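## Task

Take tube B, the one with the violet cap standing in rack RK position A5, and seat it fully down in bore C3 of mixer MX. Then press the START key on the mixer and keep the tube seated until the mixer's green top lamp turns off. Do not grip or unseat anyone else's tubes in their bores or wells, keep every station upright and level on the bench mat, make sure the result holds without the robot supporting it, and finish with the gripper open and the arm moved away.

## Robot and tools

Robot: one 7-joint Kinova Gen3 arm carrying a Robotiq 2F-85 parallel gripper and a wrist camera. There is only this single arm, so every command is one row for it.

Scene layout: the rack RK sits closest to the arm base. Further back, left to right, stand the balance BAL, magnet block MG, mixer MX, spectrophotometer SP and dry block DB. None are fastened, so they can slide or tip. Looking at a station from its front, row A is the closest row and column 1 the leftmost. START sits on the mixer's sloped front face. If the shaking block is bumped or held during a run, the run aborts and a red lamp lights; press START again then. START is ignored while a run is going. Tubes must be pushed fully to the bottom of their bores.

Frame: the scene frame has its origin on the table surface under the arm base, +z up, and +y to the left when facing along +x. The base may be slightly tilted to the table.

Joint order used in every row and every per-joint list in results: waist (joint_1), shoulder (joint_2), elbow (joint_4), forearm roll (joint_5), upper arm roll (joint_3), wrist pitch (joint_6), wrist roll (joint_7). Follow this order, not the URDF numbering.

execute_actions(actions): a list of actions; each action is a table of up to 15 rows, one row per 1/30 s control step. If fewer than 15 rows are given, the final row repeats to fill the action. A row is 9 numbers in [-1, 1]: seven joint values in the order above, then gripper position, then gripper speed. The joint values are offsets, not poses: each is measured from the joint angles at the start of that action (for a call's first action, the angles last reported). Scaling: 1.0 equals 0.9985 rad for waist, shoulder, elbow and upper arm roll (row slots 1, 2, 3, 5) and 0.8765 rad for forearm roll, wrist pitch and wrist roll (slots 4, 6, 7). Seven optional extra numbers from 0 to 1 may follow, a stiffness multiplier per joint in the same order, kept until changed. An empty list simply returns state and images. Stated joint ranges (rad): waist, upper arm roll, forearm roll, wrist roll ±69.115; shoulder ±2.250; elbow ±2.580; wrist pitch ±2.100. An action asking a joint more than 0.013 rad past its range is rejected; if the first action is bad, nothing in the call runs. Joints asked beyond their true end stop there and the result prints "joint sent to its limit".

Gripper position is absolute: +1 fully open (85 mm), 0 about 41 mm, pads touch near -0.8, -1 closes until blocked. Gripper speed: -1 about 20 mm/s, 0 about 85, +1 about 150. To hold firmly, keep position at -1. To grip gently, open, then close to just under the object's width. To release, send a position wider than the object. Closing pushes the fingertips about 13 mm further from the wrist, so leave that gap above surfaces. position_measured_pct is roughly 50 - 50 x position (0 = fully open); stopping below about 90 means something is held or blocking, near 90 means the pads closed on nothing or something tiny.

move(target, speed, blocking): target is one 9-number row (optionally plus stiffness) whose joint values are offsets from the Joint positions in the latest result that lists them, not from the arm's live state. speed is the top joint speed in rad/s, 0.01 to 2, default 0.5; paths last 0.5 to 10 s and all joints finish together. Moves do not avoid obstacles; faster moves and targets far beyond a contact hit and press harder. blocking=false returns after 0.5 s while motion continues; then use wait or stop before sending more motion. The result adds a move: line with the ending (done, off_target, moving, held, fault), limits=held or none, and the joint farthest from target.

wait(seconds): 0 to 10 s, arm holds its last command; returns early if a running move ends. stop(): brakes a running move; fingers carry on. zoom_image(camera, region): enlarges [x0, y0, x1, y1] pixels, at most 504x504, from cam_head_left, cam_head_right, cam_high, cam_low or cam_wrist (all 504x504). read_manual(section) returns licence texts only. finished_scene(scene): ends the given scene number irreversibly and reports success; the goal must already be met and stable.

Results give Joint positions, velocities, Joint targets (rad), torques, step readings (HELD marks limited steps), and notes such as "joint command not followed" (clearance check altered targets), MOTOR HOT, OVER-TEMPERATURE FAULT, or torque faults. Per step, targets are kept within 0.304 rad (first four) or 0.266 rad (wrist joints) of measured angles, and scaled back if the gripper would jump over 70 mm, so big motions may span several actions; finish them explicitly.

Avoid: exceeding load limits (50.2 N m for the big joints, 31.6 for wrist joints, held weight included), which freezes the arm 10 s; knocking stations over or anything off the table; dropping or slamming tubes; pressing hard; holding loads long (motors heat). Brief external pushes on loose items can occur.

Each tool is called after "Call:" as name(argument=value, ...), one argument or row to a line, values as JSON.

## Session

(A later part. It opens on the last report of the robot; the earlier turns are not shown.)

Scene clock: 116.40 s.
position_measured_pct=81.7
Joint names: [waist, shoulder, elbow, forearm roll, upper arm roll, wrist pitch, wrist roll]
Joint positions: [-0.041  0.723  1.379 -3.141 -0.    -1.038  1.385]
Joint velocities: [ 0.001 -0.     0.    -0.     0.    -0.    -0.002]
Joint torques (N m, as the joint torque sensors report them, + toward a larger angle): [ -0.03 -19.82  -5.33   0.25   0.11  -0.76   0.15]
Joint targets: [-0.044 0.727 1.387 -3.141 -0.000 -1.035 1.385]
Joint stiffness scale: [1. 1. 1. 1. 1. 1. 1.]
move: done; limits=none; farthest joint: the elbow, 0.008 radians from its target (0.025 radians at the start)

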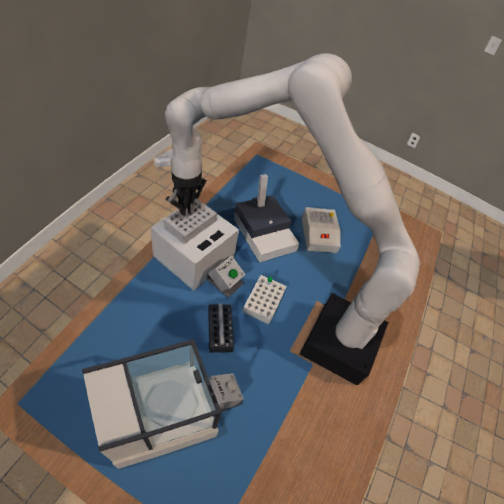

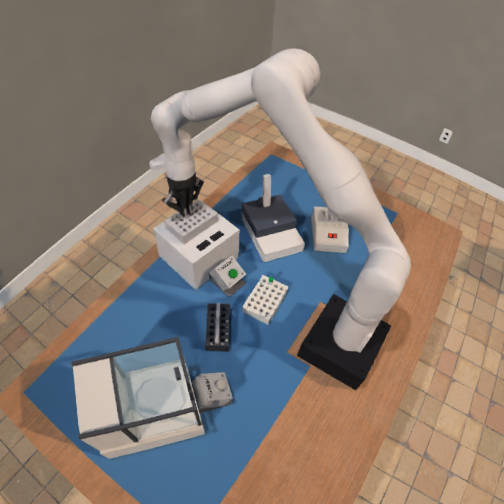

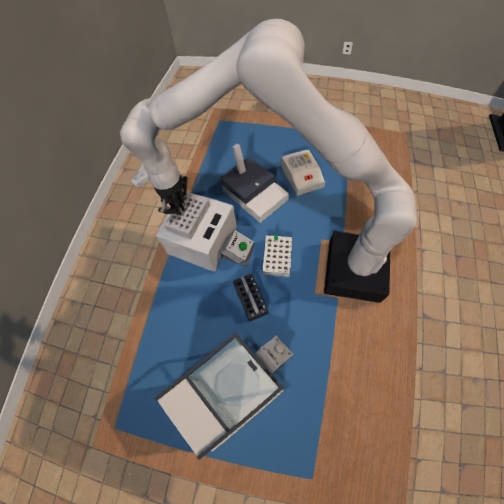

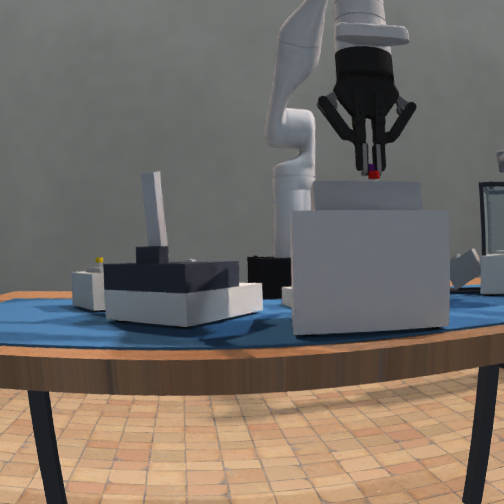

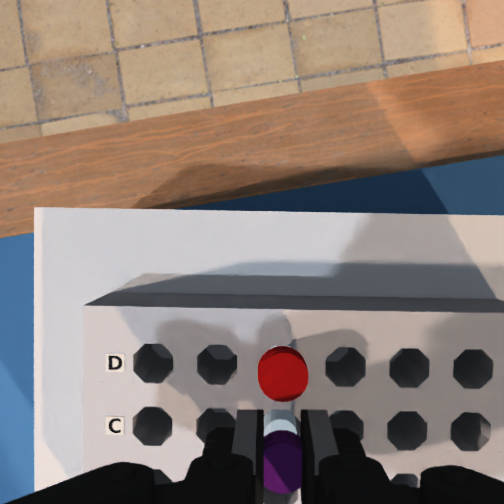

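Call:
move(
  target=[0,0.018,0.022,0,0,0.036,0,-0.72,0],
  speed=0.03,
)

Call:
zoom_image(
  camera="cam_low",
  region=[330,120,410,200],
)

Scene clock: 121.00 s.
position_measured_pct=81.7
Joint names: [waist, shoulder, elbow, forearm roll, upper arm roll, wrist pitch, wrist roll]
Joint positions: [-0.041  0.736  1.392 -3.141 -0.    -1.009  1.385]
Joint velocities: [-0.002  0.001  0.     0.001 -0.    -0.     0.001]
Joint torques (N m, as the joint torque sensors report them, + toward a larger angle): [ -0.23 -19.03  -4.65   0.13  -0.16  -1.19   0.14]
Joint targets: [-0.041 0.741 1.401 -3.141 -0.000 -1.007 1.385]
Joint stiffness scale: [1. 1. 1. 1. 1. 1. 1.]
move: done; limits=none; farthest joint: the elbow, 0.009 radians from its target (0.022 radians at the start)

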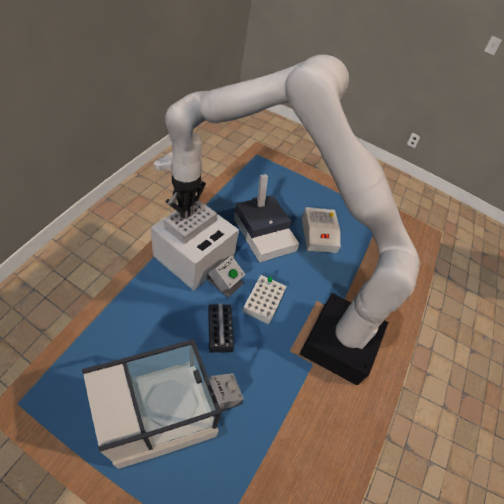

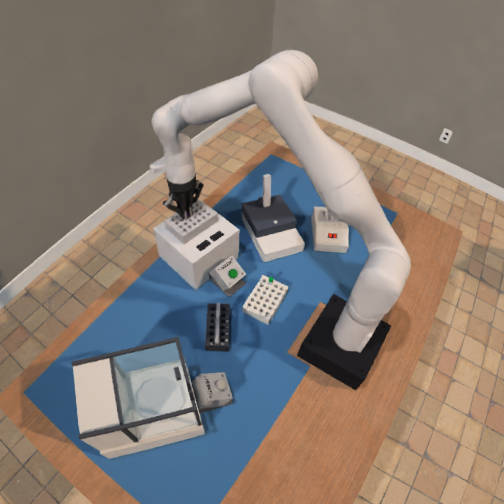

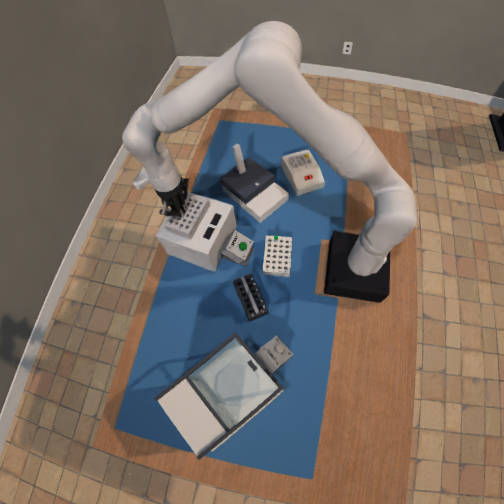

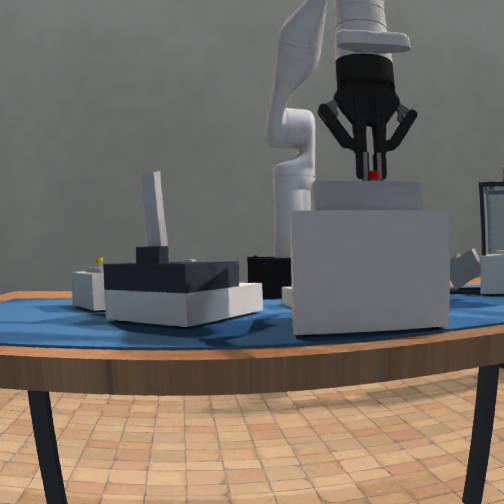

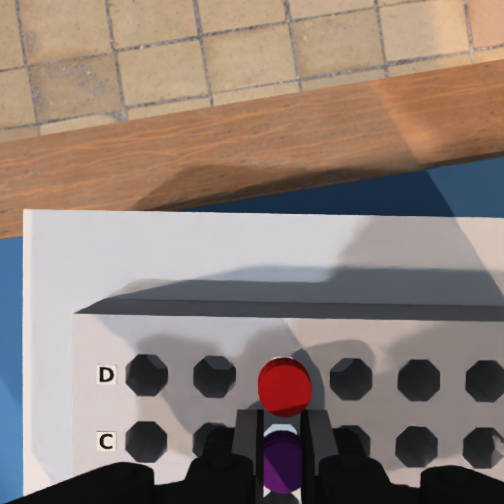

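Region (330, 120, 410, 200) of cam_low's 504x504 image, scaled by 6.300, with more detail than that image has.

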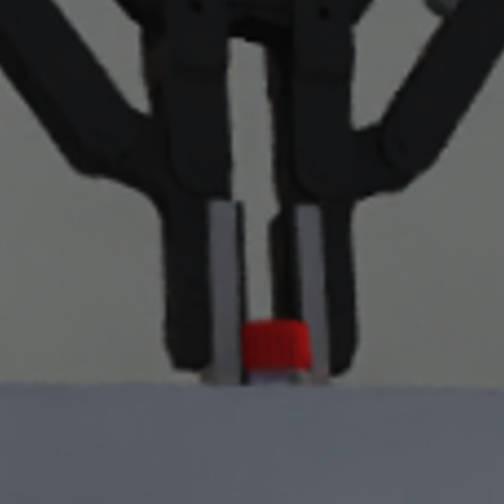

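Not bottomed yet; continue.

Call:
move(
  target=[0,0.016,0.019,0,0,0.018,0,-0.72,0],
  speed=0.03,
)

Scene clock: 122.93 s.
position_measured_pct=81.7
Joint names: [waist, shoulder, elbow, forearm roll, upper arm roll, wrist pitch, wrist roll]
Joint positions: [-0.041  0.736  1.396 -3.141 -0.    -1.002  1.385]
Joint velocities: [-0.     0.001  0.     0.    -0.     0.001  0.   ]
Joint torques (N m, as the joint torque sensors report them, + toward a larger angle): [ 0.   -7.81 -0.88  0.28  0.06  0.52  0.16]
Joint targets: [-0.041 0.752 1.411 -3.141 -0.000 -0.993 1.385]
Joint stiffness scale: [1. 1. 1. 1. 1. 1. 1.]
move: off_target; limits=none; farthest joint: the shoulder, 0.016 radians from its target (0.016 radians at the start)

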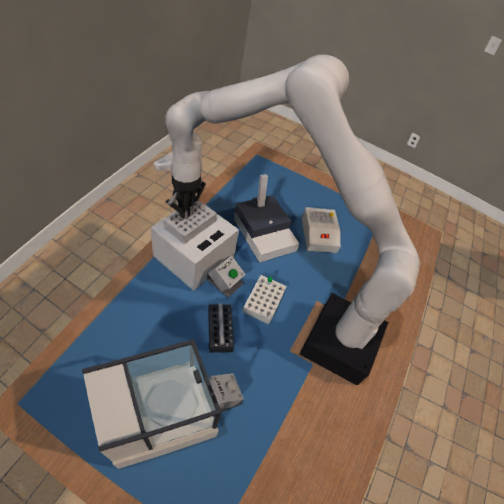

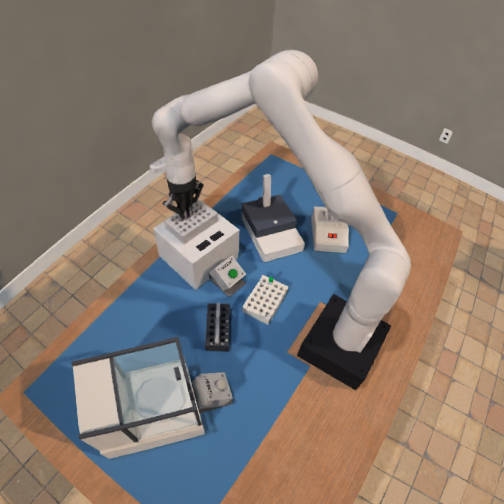

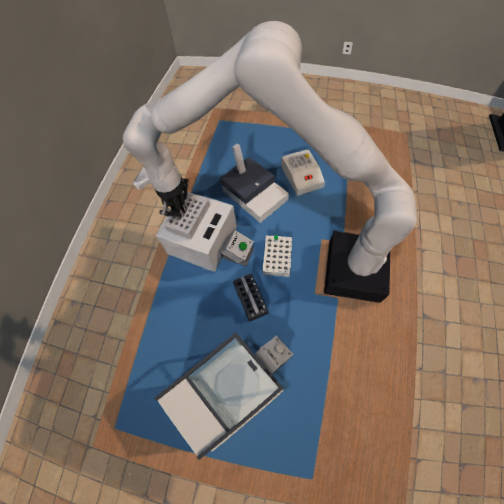

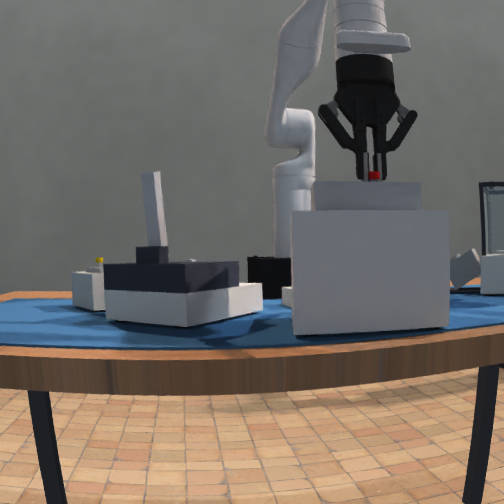

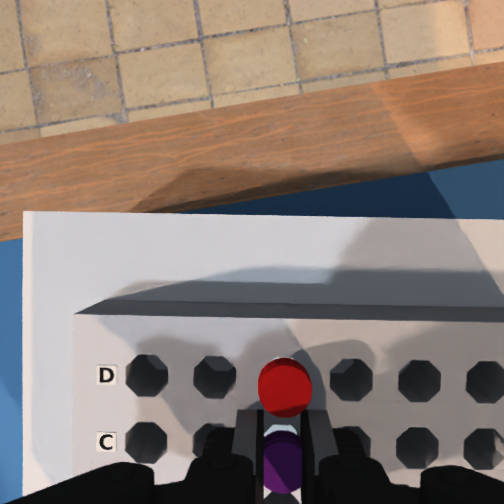

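Call:
move(
  target=[0,0,0,0,0,0,0,-0.35,-0.5],
)

Call:
move(
  target=[0,-0.055,-0.055,0,0,-0.125,0,-0.35,0],
  speed=0.15,
)

Call:
zoom_image(
  camera="cam_head_left",
  region=[150,180,270,300],
)

Scene clock: 126.43 s.
position_measured_pct=67.5
Joint names: [waist, shoulder, elbow, forearm roll, upper arm roll, wrist pitch, wrist roll]
Joint positions: [-0.041  0.735  1.396 -3.141 -0.    -1.002  1.385]
Joint velocities: [ 0.    -0.    -0.002 -0.001  0.     0.    -0.001]
Joint torques (N m, as the joint torque sensors report them, + toward a larger angle): [  0.06 -20.92  -6.77   0.16   0.13   0.05   0.09]
Joint targets: [-0.041 0.736 1.396 -3.141 -0.000 -1.002 1.385]
Joint stiffness scale: [1. 1. 1. 1. 1. 1. 1.]
move: done; limits=none; farthest joint: the shoulder, 0.001 radians from its target (0.000 radians at the start)

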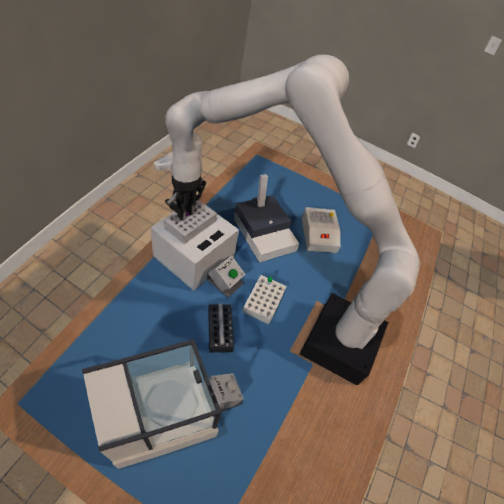

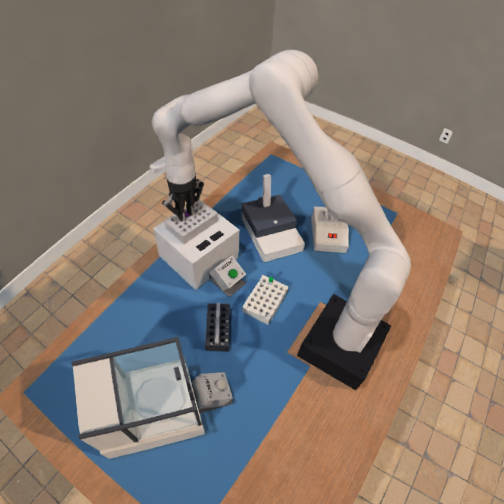

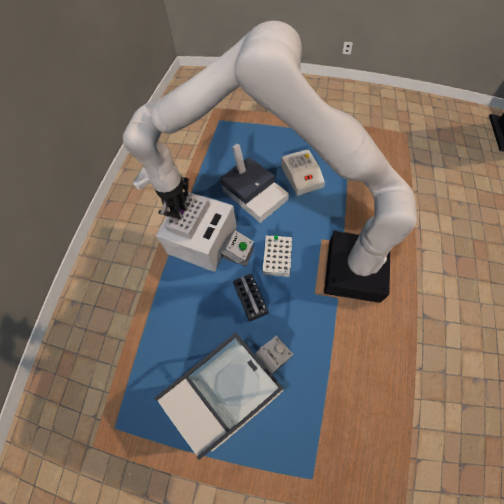

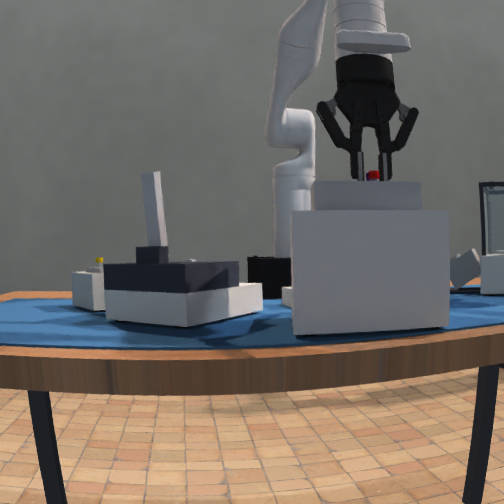

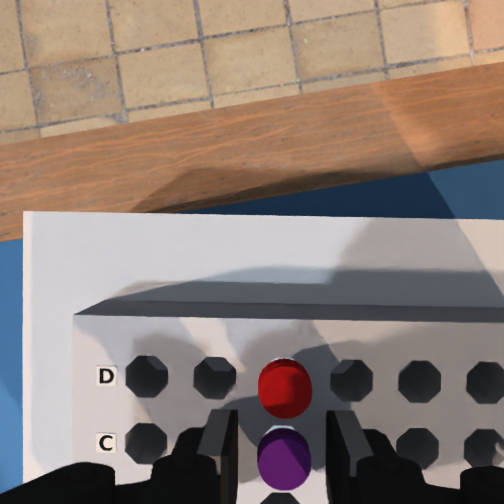

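Scene clock: 127.53 s.
position_measured_pct=67.5
Joint names: [waist, shoulder, elbow, forearm roll, upper arm roll, wrist pitch, wrist roll]
Joint positions: [-0.041  0.682  1.346 -3.141 -0.    -1.104  1.385]
Joint velocities: [ 0.001 -0.003 -0.002 -0.     0.    -0.    -0.001]
Joint torques (N m, as the joint torque sensors report them, + toward a larger angle): [  0.05 -20.97  -7.33   0.34   0.15   0.07   0.18]
Joint targets: [-0.041 0.680 1.341 -3.141 -0.000 -1.111 1.385]
Joint stiffness scale: [1. 1. 1. 1. 1. 1. 1.]
move: done; limits=none; farthest joint: the wrist pitch, 0.007 radians from its target (0.110 radians at the start)

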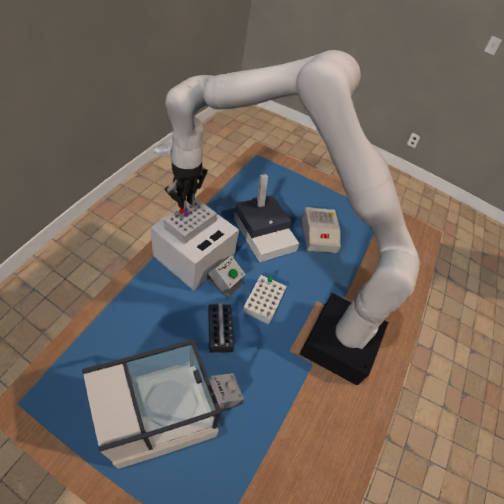

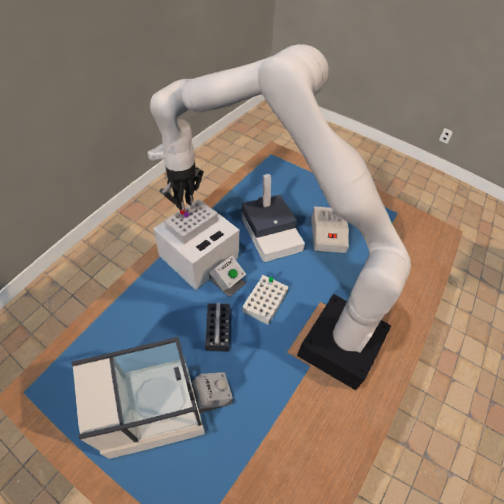

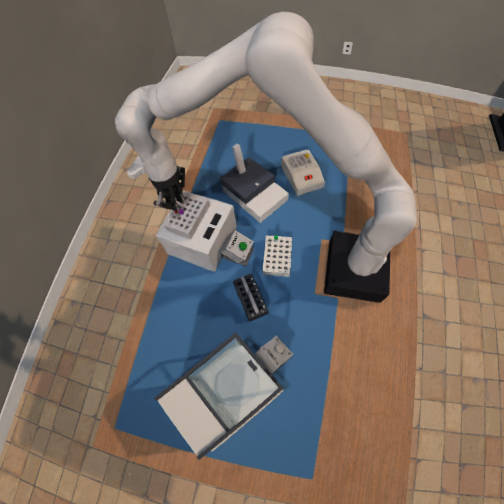

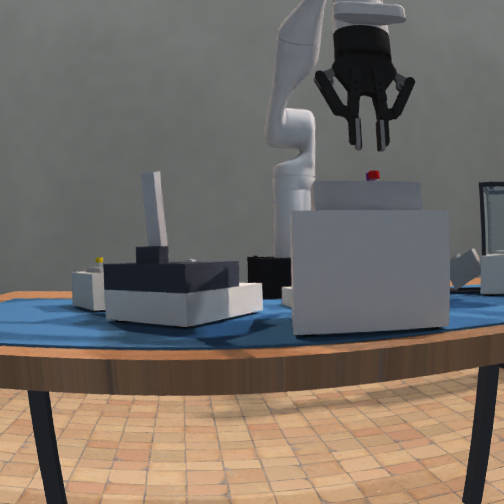

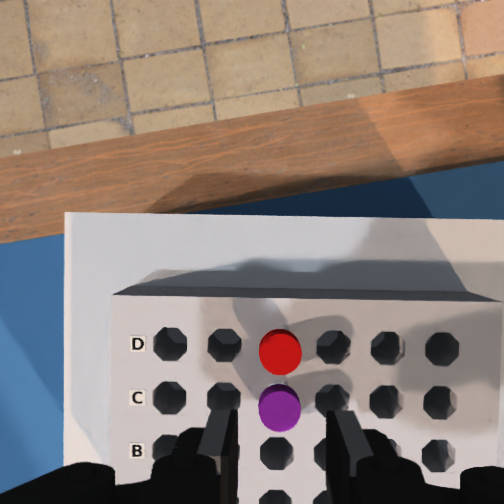

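Region (150, 180, 270, 300) of cam_head_left's 504x504 image, scaled by 4.200, with more detail than that image has.

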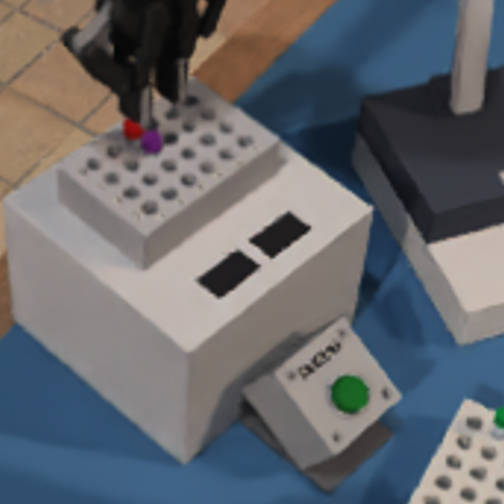

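Call:
move(
  target=[-0.086,-0.395,0.775,0,0,0.54,0.1,-1,0],
  speed=0.7,
)

Call:
move(
  target=[0,0.271,0.25,0,0,0.77,0,-1,0],
  speed=0.5,
)

Call:
zoom_image(
  camera="cam_head_left",
  region=[180,200,300,320],
)

Scene clock: 136.43 s.
position_measured_pct=91.7
Joint names: [waist, shoulder, elbow, forearm roll, upper arm roll, wrist pitch, wrist roll]
Joint positions: [-0.124  0.291  2.115 -3.141 -0.    -0.638  1.462]
Joint velocities: [-0.001 -0.002 -0.001 -0.    -0.001 -0.     0.001]
Joint torques (N m, as the joint torque sensors report them, + toward a larger angle): [ -0.05 -12.31  -5.55   0.22  -0.01   0.39   0.11]
Joint targets: [-0.127 0.288 2.120 -3.141 -0.000 -0.631 1.473]
Joint stiffness scale: [1. 1. 1. 1. 1. 1. 1.]
move: off_target; limits=none; farthest joint: the wrist roll, 0.011 radians from its target (0.088 radians at the start)

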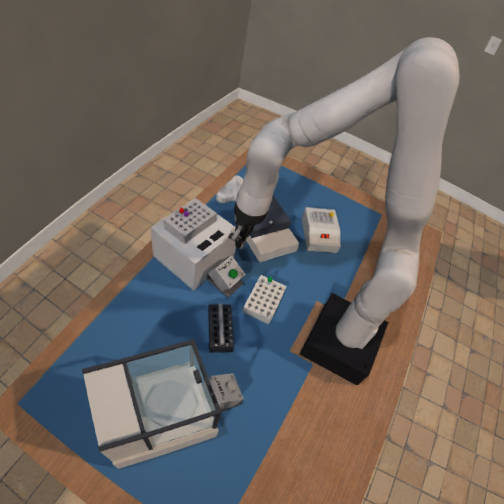

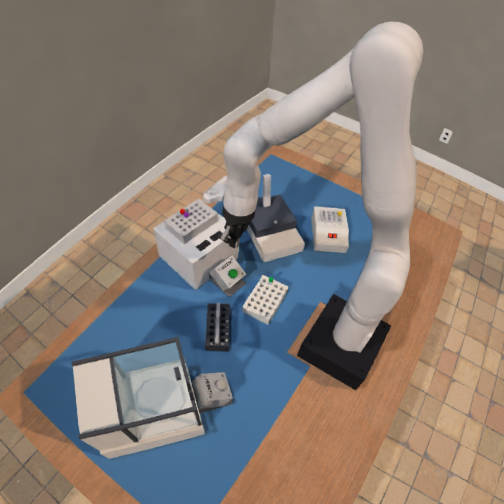

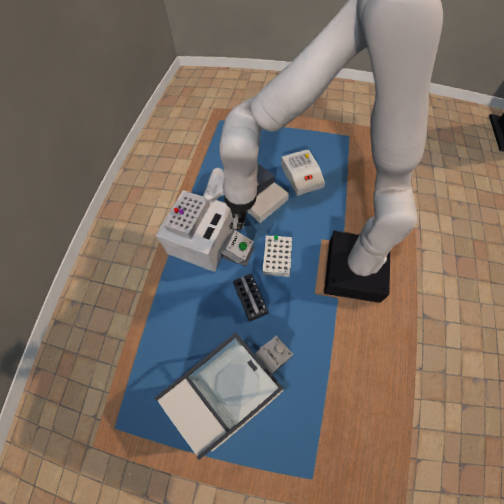

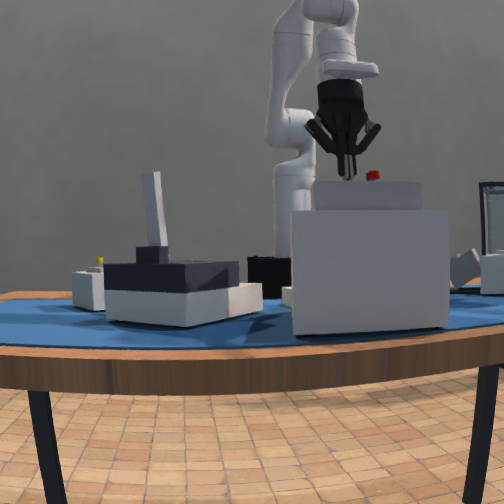

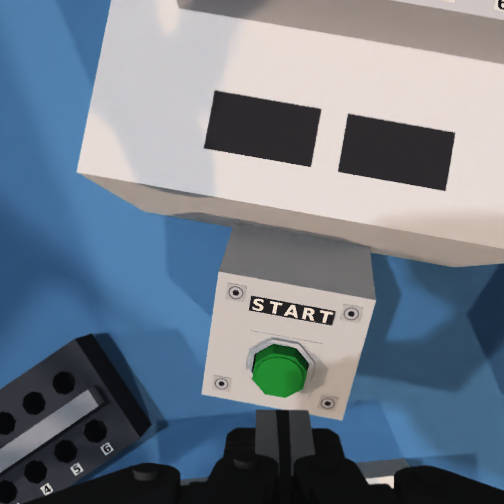

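Scene clock: 138.33 s.
position_measured_pct=91.7
Joint names: [waist, shoulder, elbow, forearm roll, upper arm roll, wrist pitch, wrist roll]
Joint positions: [-0.124  0.559  2.359 -3.141 -0.     0.03   1.462]
Joint velocities: [ 0.001  0.003 -0.    -0.001  0.001 -0.     0.001]
Joint torques (N m, as the joint torque sensors report them, + toward a larger angle): [ -0.04 -13.82  -1.97   0.25   0.02   0.8    0.19]
Joint targets: [-0.124 0.562 2.364 -3.141 -0.000 0.037 1.462]
Joint stiffness scale: [1. 1. 1. 1. 1. 1. 1.]
move: done; limits=none; farthest joint: the wrist pitch, 0.007 radians from its target (0.675 radians at the start)

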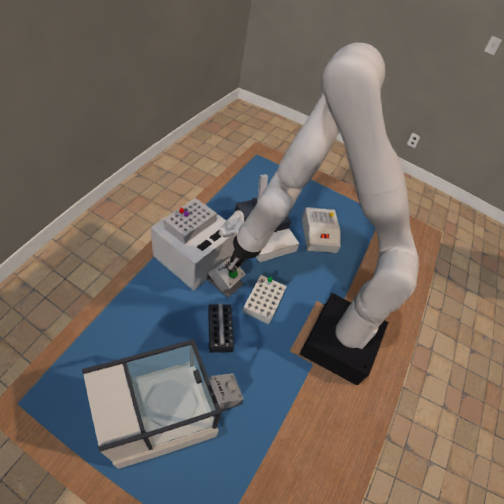

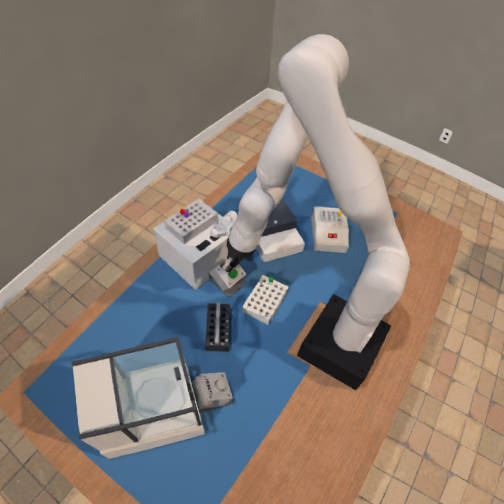

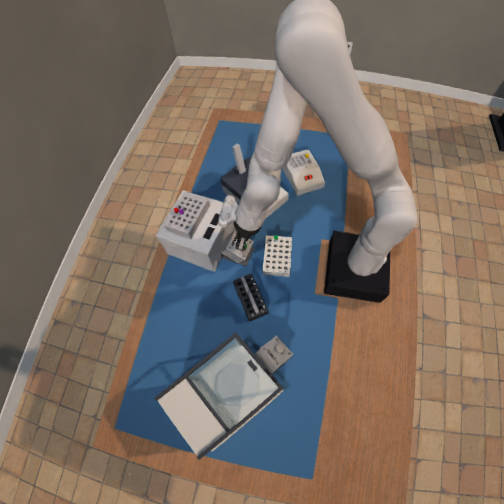

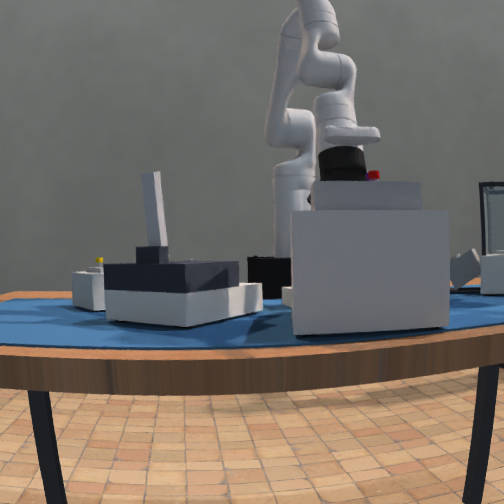

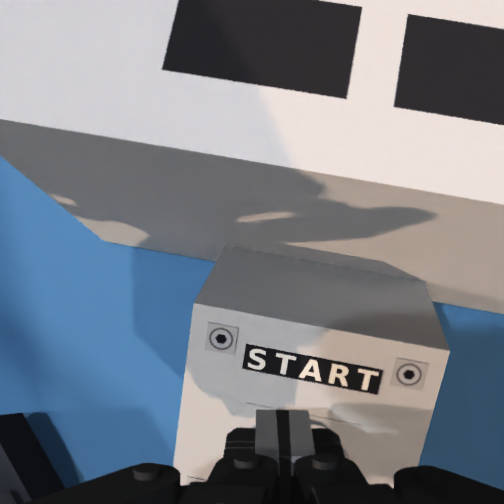

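Region (180, 200, 300, 320) of cam_head_left's 504x504 image, scaled by 4.200, with more detail than that image has.

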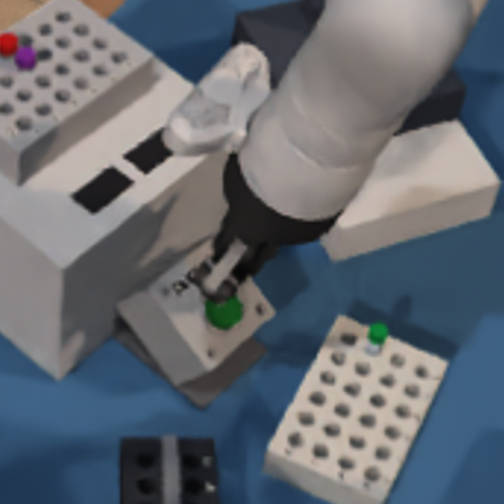

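Call:
move(
  target=[0.016,0.101,0.038,0,0,0.154,0,-1,0],
  speed=0.12,
)

Call:
zoom_image(
  camera="cam_head_left",
  region=[190,230,270,310],
)

Call:
zoom_image(
  camera="cam_high",
  region=[200,200,280,280],
)

Scene clock: 142.97 s.
position_measured_pct=91.7
Joint names: [waist, shoulder, elbow, forearm roll, upper arm roll, wrist pitch, wrist roll]
Joint positions: [-0.115  0.621  2.398 -3.141 -0.004  0.16   1.462]
Joint velocities: [ 0.001 -0.     0.001  0.     0.     0.001  0.001]
Joint torques (N m, as the joint torque sensors report them, + toward a larger angle): [ 3.05 13.15 -5.   -0.3   3.79  0.32  0.11]
Joint targets: [-0.108 0.659 2.397 -3.141 -0.000 0.165 1.462]
Joint stiffness scale: [1. 1. 1. 1. 1. 1. 1.]
move: off_target; limits=none; farthest joint: the shoulder, 0.039 radians from its target (0.101 radians at the start)

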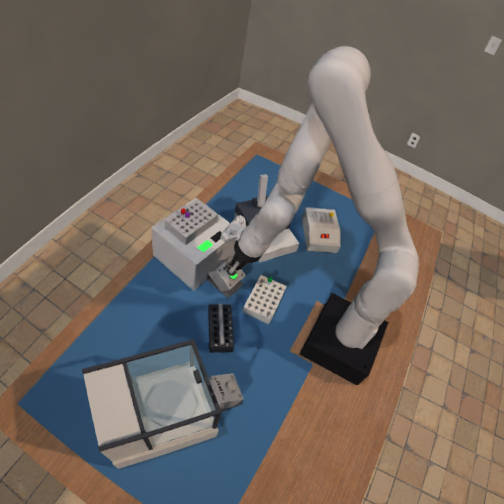

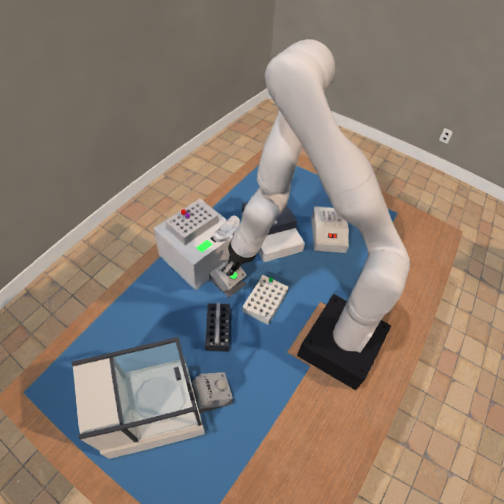

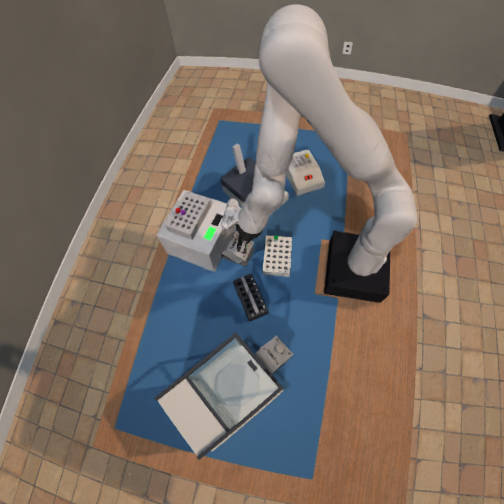

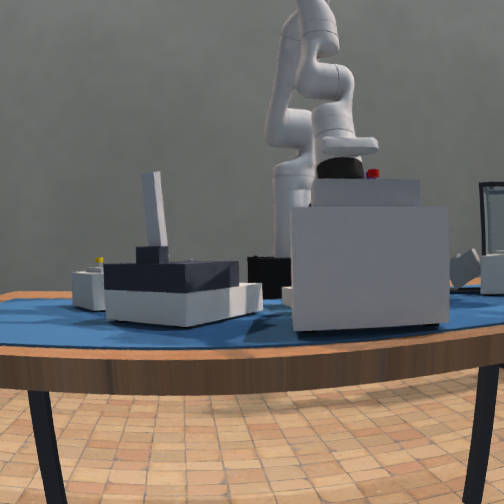

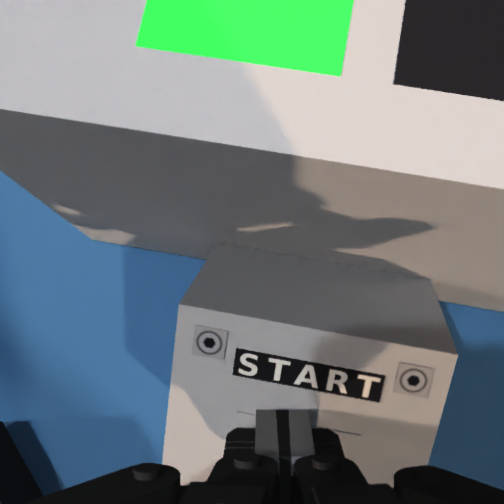

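Region (190, 230, 270, 310) of cam_head_left's 504x504 image, scaled by 6.300, with more detail than that image has.

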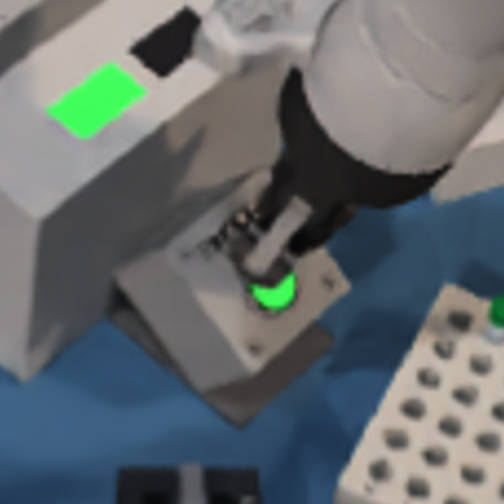

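Region (200, 200, 280, 280) of cam_high's 504x504 image, scaled by 6.300, with more detail than that image has.

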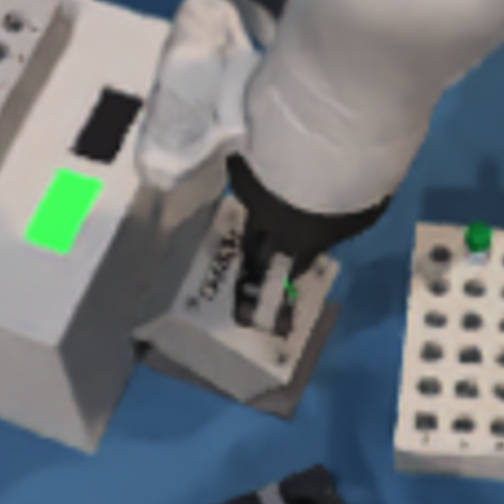

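Call:
move(
  target=[0,-0.04,0,0,0,0,0,-1,0],
  speed=0.05,
)

Call:
move(
  target=[0,-0.4,-0.1,0,0,-0.7,0,-1,0],
)

Call:
wait(
  seconds=10,
)

Scene clock: 146.63 s.
position_measured_pct=91.7
Joint names: [waist, shoulder, elbow, forearm roll, upper arm roll, wrist pitch, wrist roll]
Joint positions: [-0.115  0.584  2.4   -3.141 -0.004  0.161  1.462]
Joint velocities: [-0.001 -0.003 -0.     0.001 -0.    -0.001 -0.002]
Joint torques (N m, as the joint torque sensors report them, + toward a larger angle): [  0.1  -13.43  -1.72   0.32   0.09   0.93   0.18]
Joint targets: [-0.115 0.581 2.398 -3.141 -0.004 0.160 1.462]
Joint stiffness scale: [1. 1. 1. 1. 1. 1. 1.]
move: done; limits=none; farthest joint: the shoulder, 0.003 radians from its target (0.040 radians at the start)

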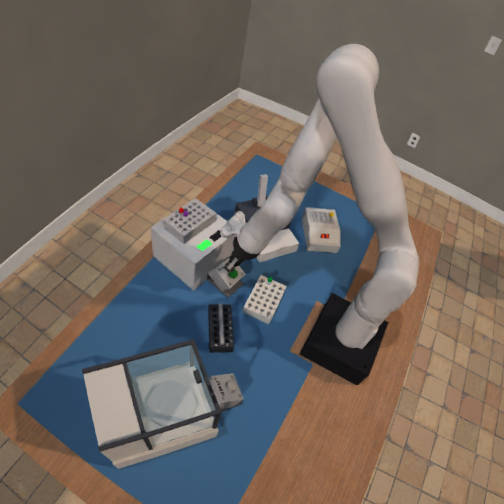

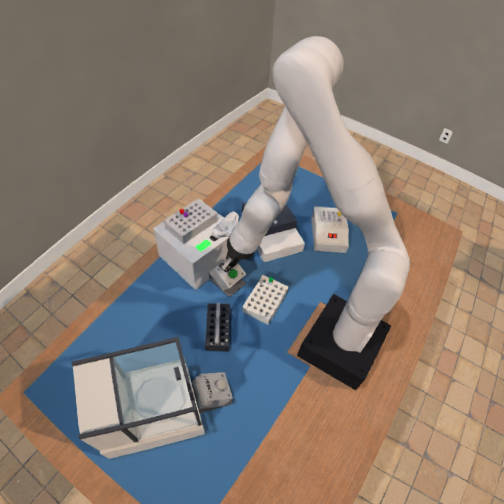

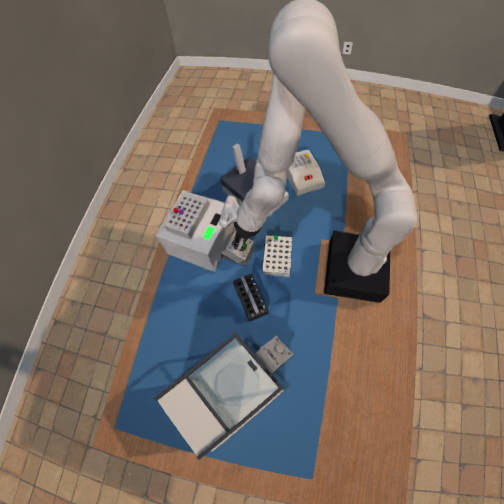

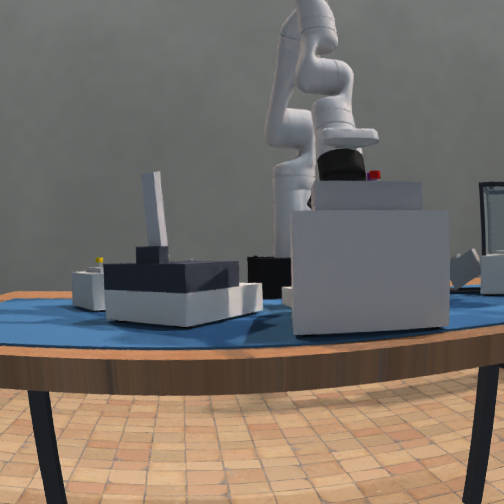

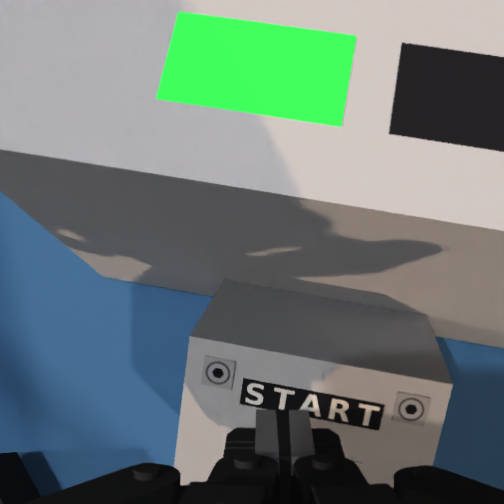

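Scene clock: 148.47 s.
position_measured_pct=91.7
Joint names: [waist, shoulder, elbow, forearm roll, upper arm roll, wrist pitch, wrist roll]
Joint positions: [-0.115  0.187  2.305 -3.141 -0.004 -0.446  1.462]
Joint velocities: [ 0.001 -0.003  0.001  0.001  0.     0.    -0.001]
Joint torques (N m, as the joint torque sensors report them, + toward a larger angle): [-0.15 -9.6  -5.25  0.3  -0.13  0.6   0.17]
Joint targets: [-0.115 0.184 2.300 -3.141 -0.004 -0.452 1.462]
Joint stiffness scale: [1. 1. 1. 1. 1. 1. 1.]
move: done; limits=none; farthest joint: the wrist pitch, 0.007 radians from its target (0.614 radians at the start)

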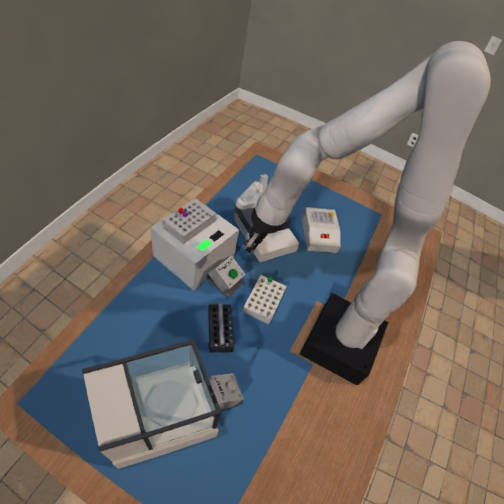

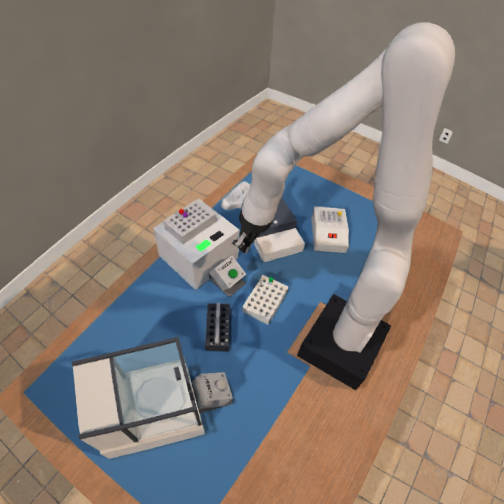

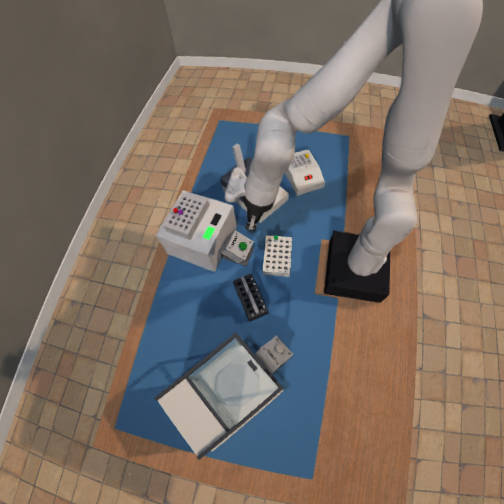

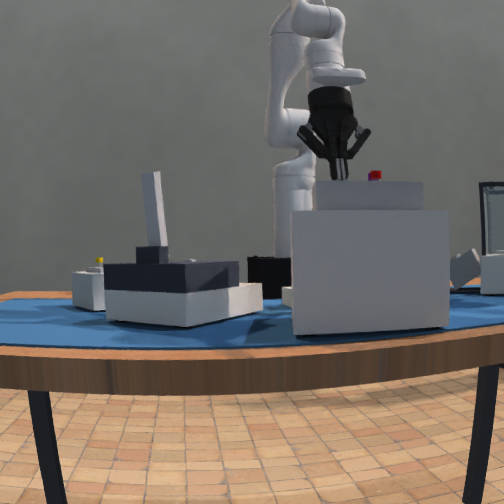

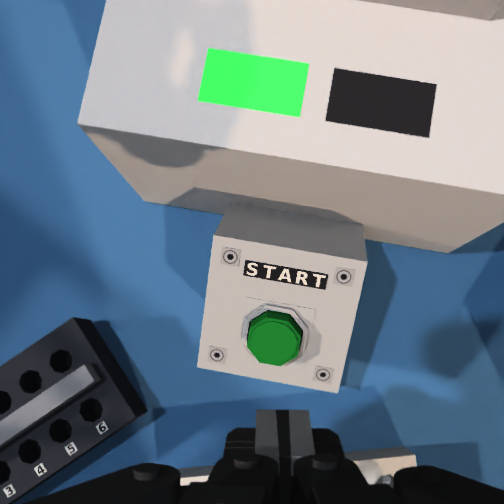

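Scene clock: 158.47 s.
position_measured_pct=91.7
Joint names: [waist, shoulder, elbow, forearm roll, upper arm roll, wrist pitch, wrist roll]
Joint positions: [-0.115  0.187  2.305 -3.141 -0.004 -0.446  1.462]
Joint velocities: [-0.     0.001 -0.    -0.001  0.    -0.001  0.001]
Joint torques (N m, as the joint torque sensors report them, + toward a larger angle): [ -0.16 -10.2   -5.29   0.23  -0.15   0.57   0.14]
Joint targets: [-0.115 0.184 2.300 -3.141 -0.004 -0.452 1.462]
Joint stiffness scale: [1. 1. 1. 1. 1. 1. 1.]
wait: 10.00 s; at rest by 0.17 s

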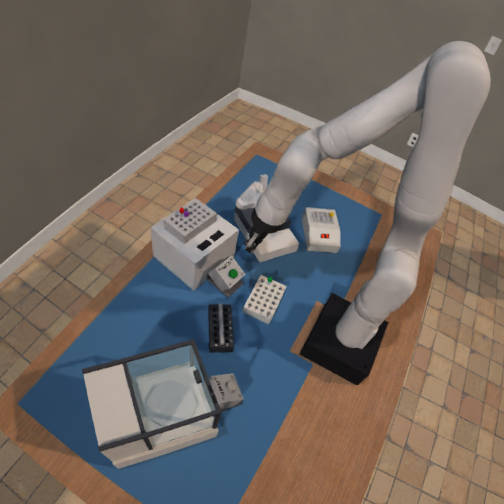

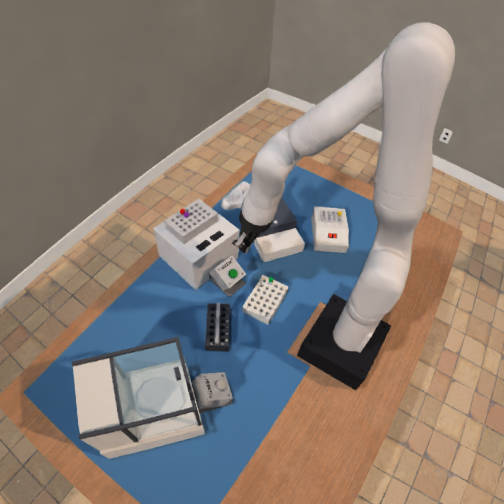

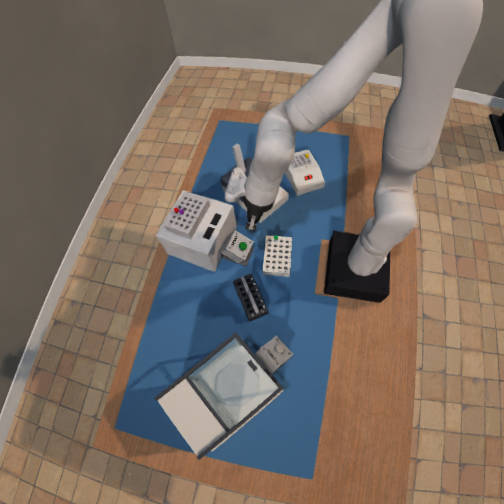

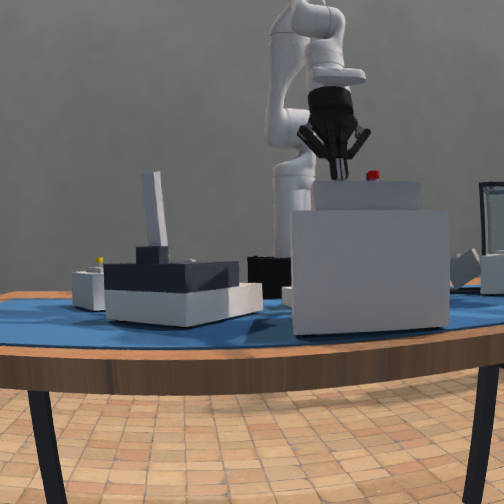

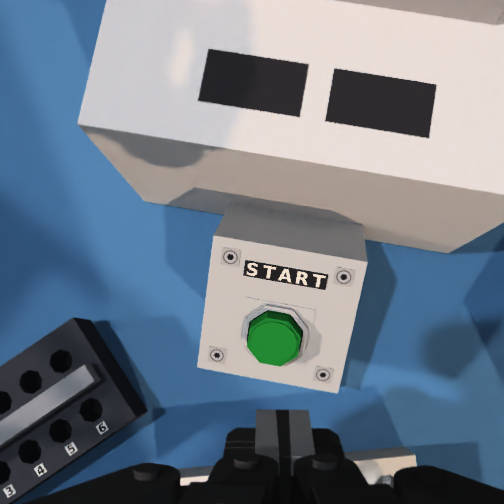

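Call:
finished_scene(
  scene=1,
)

The scene is finished: the task was done.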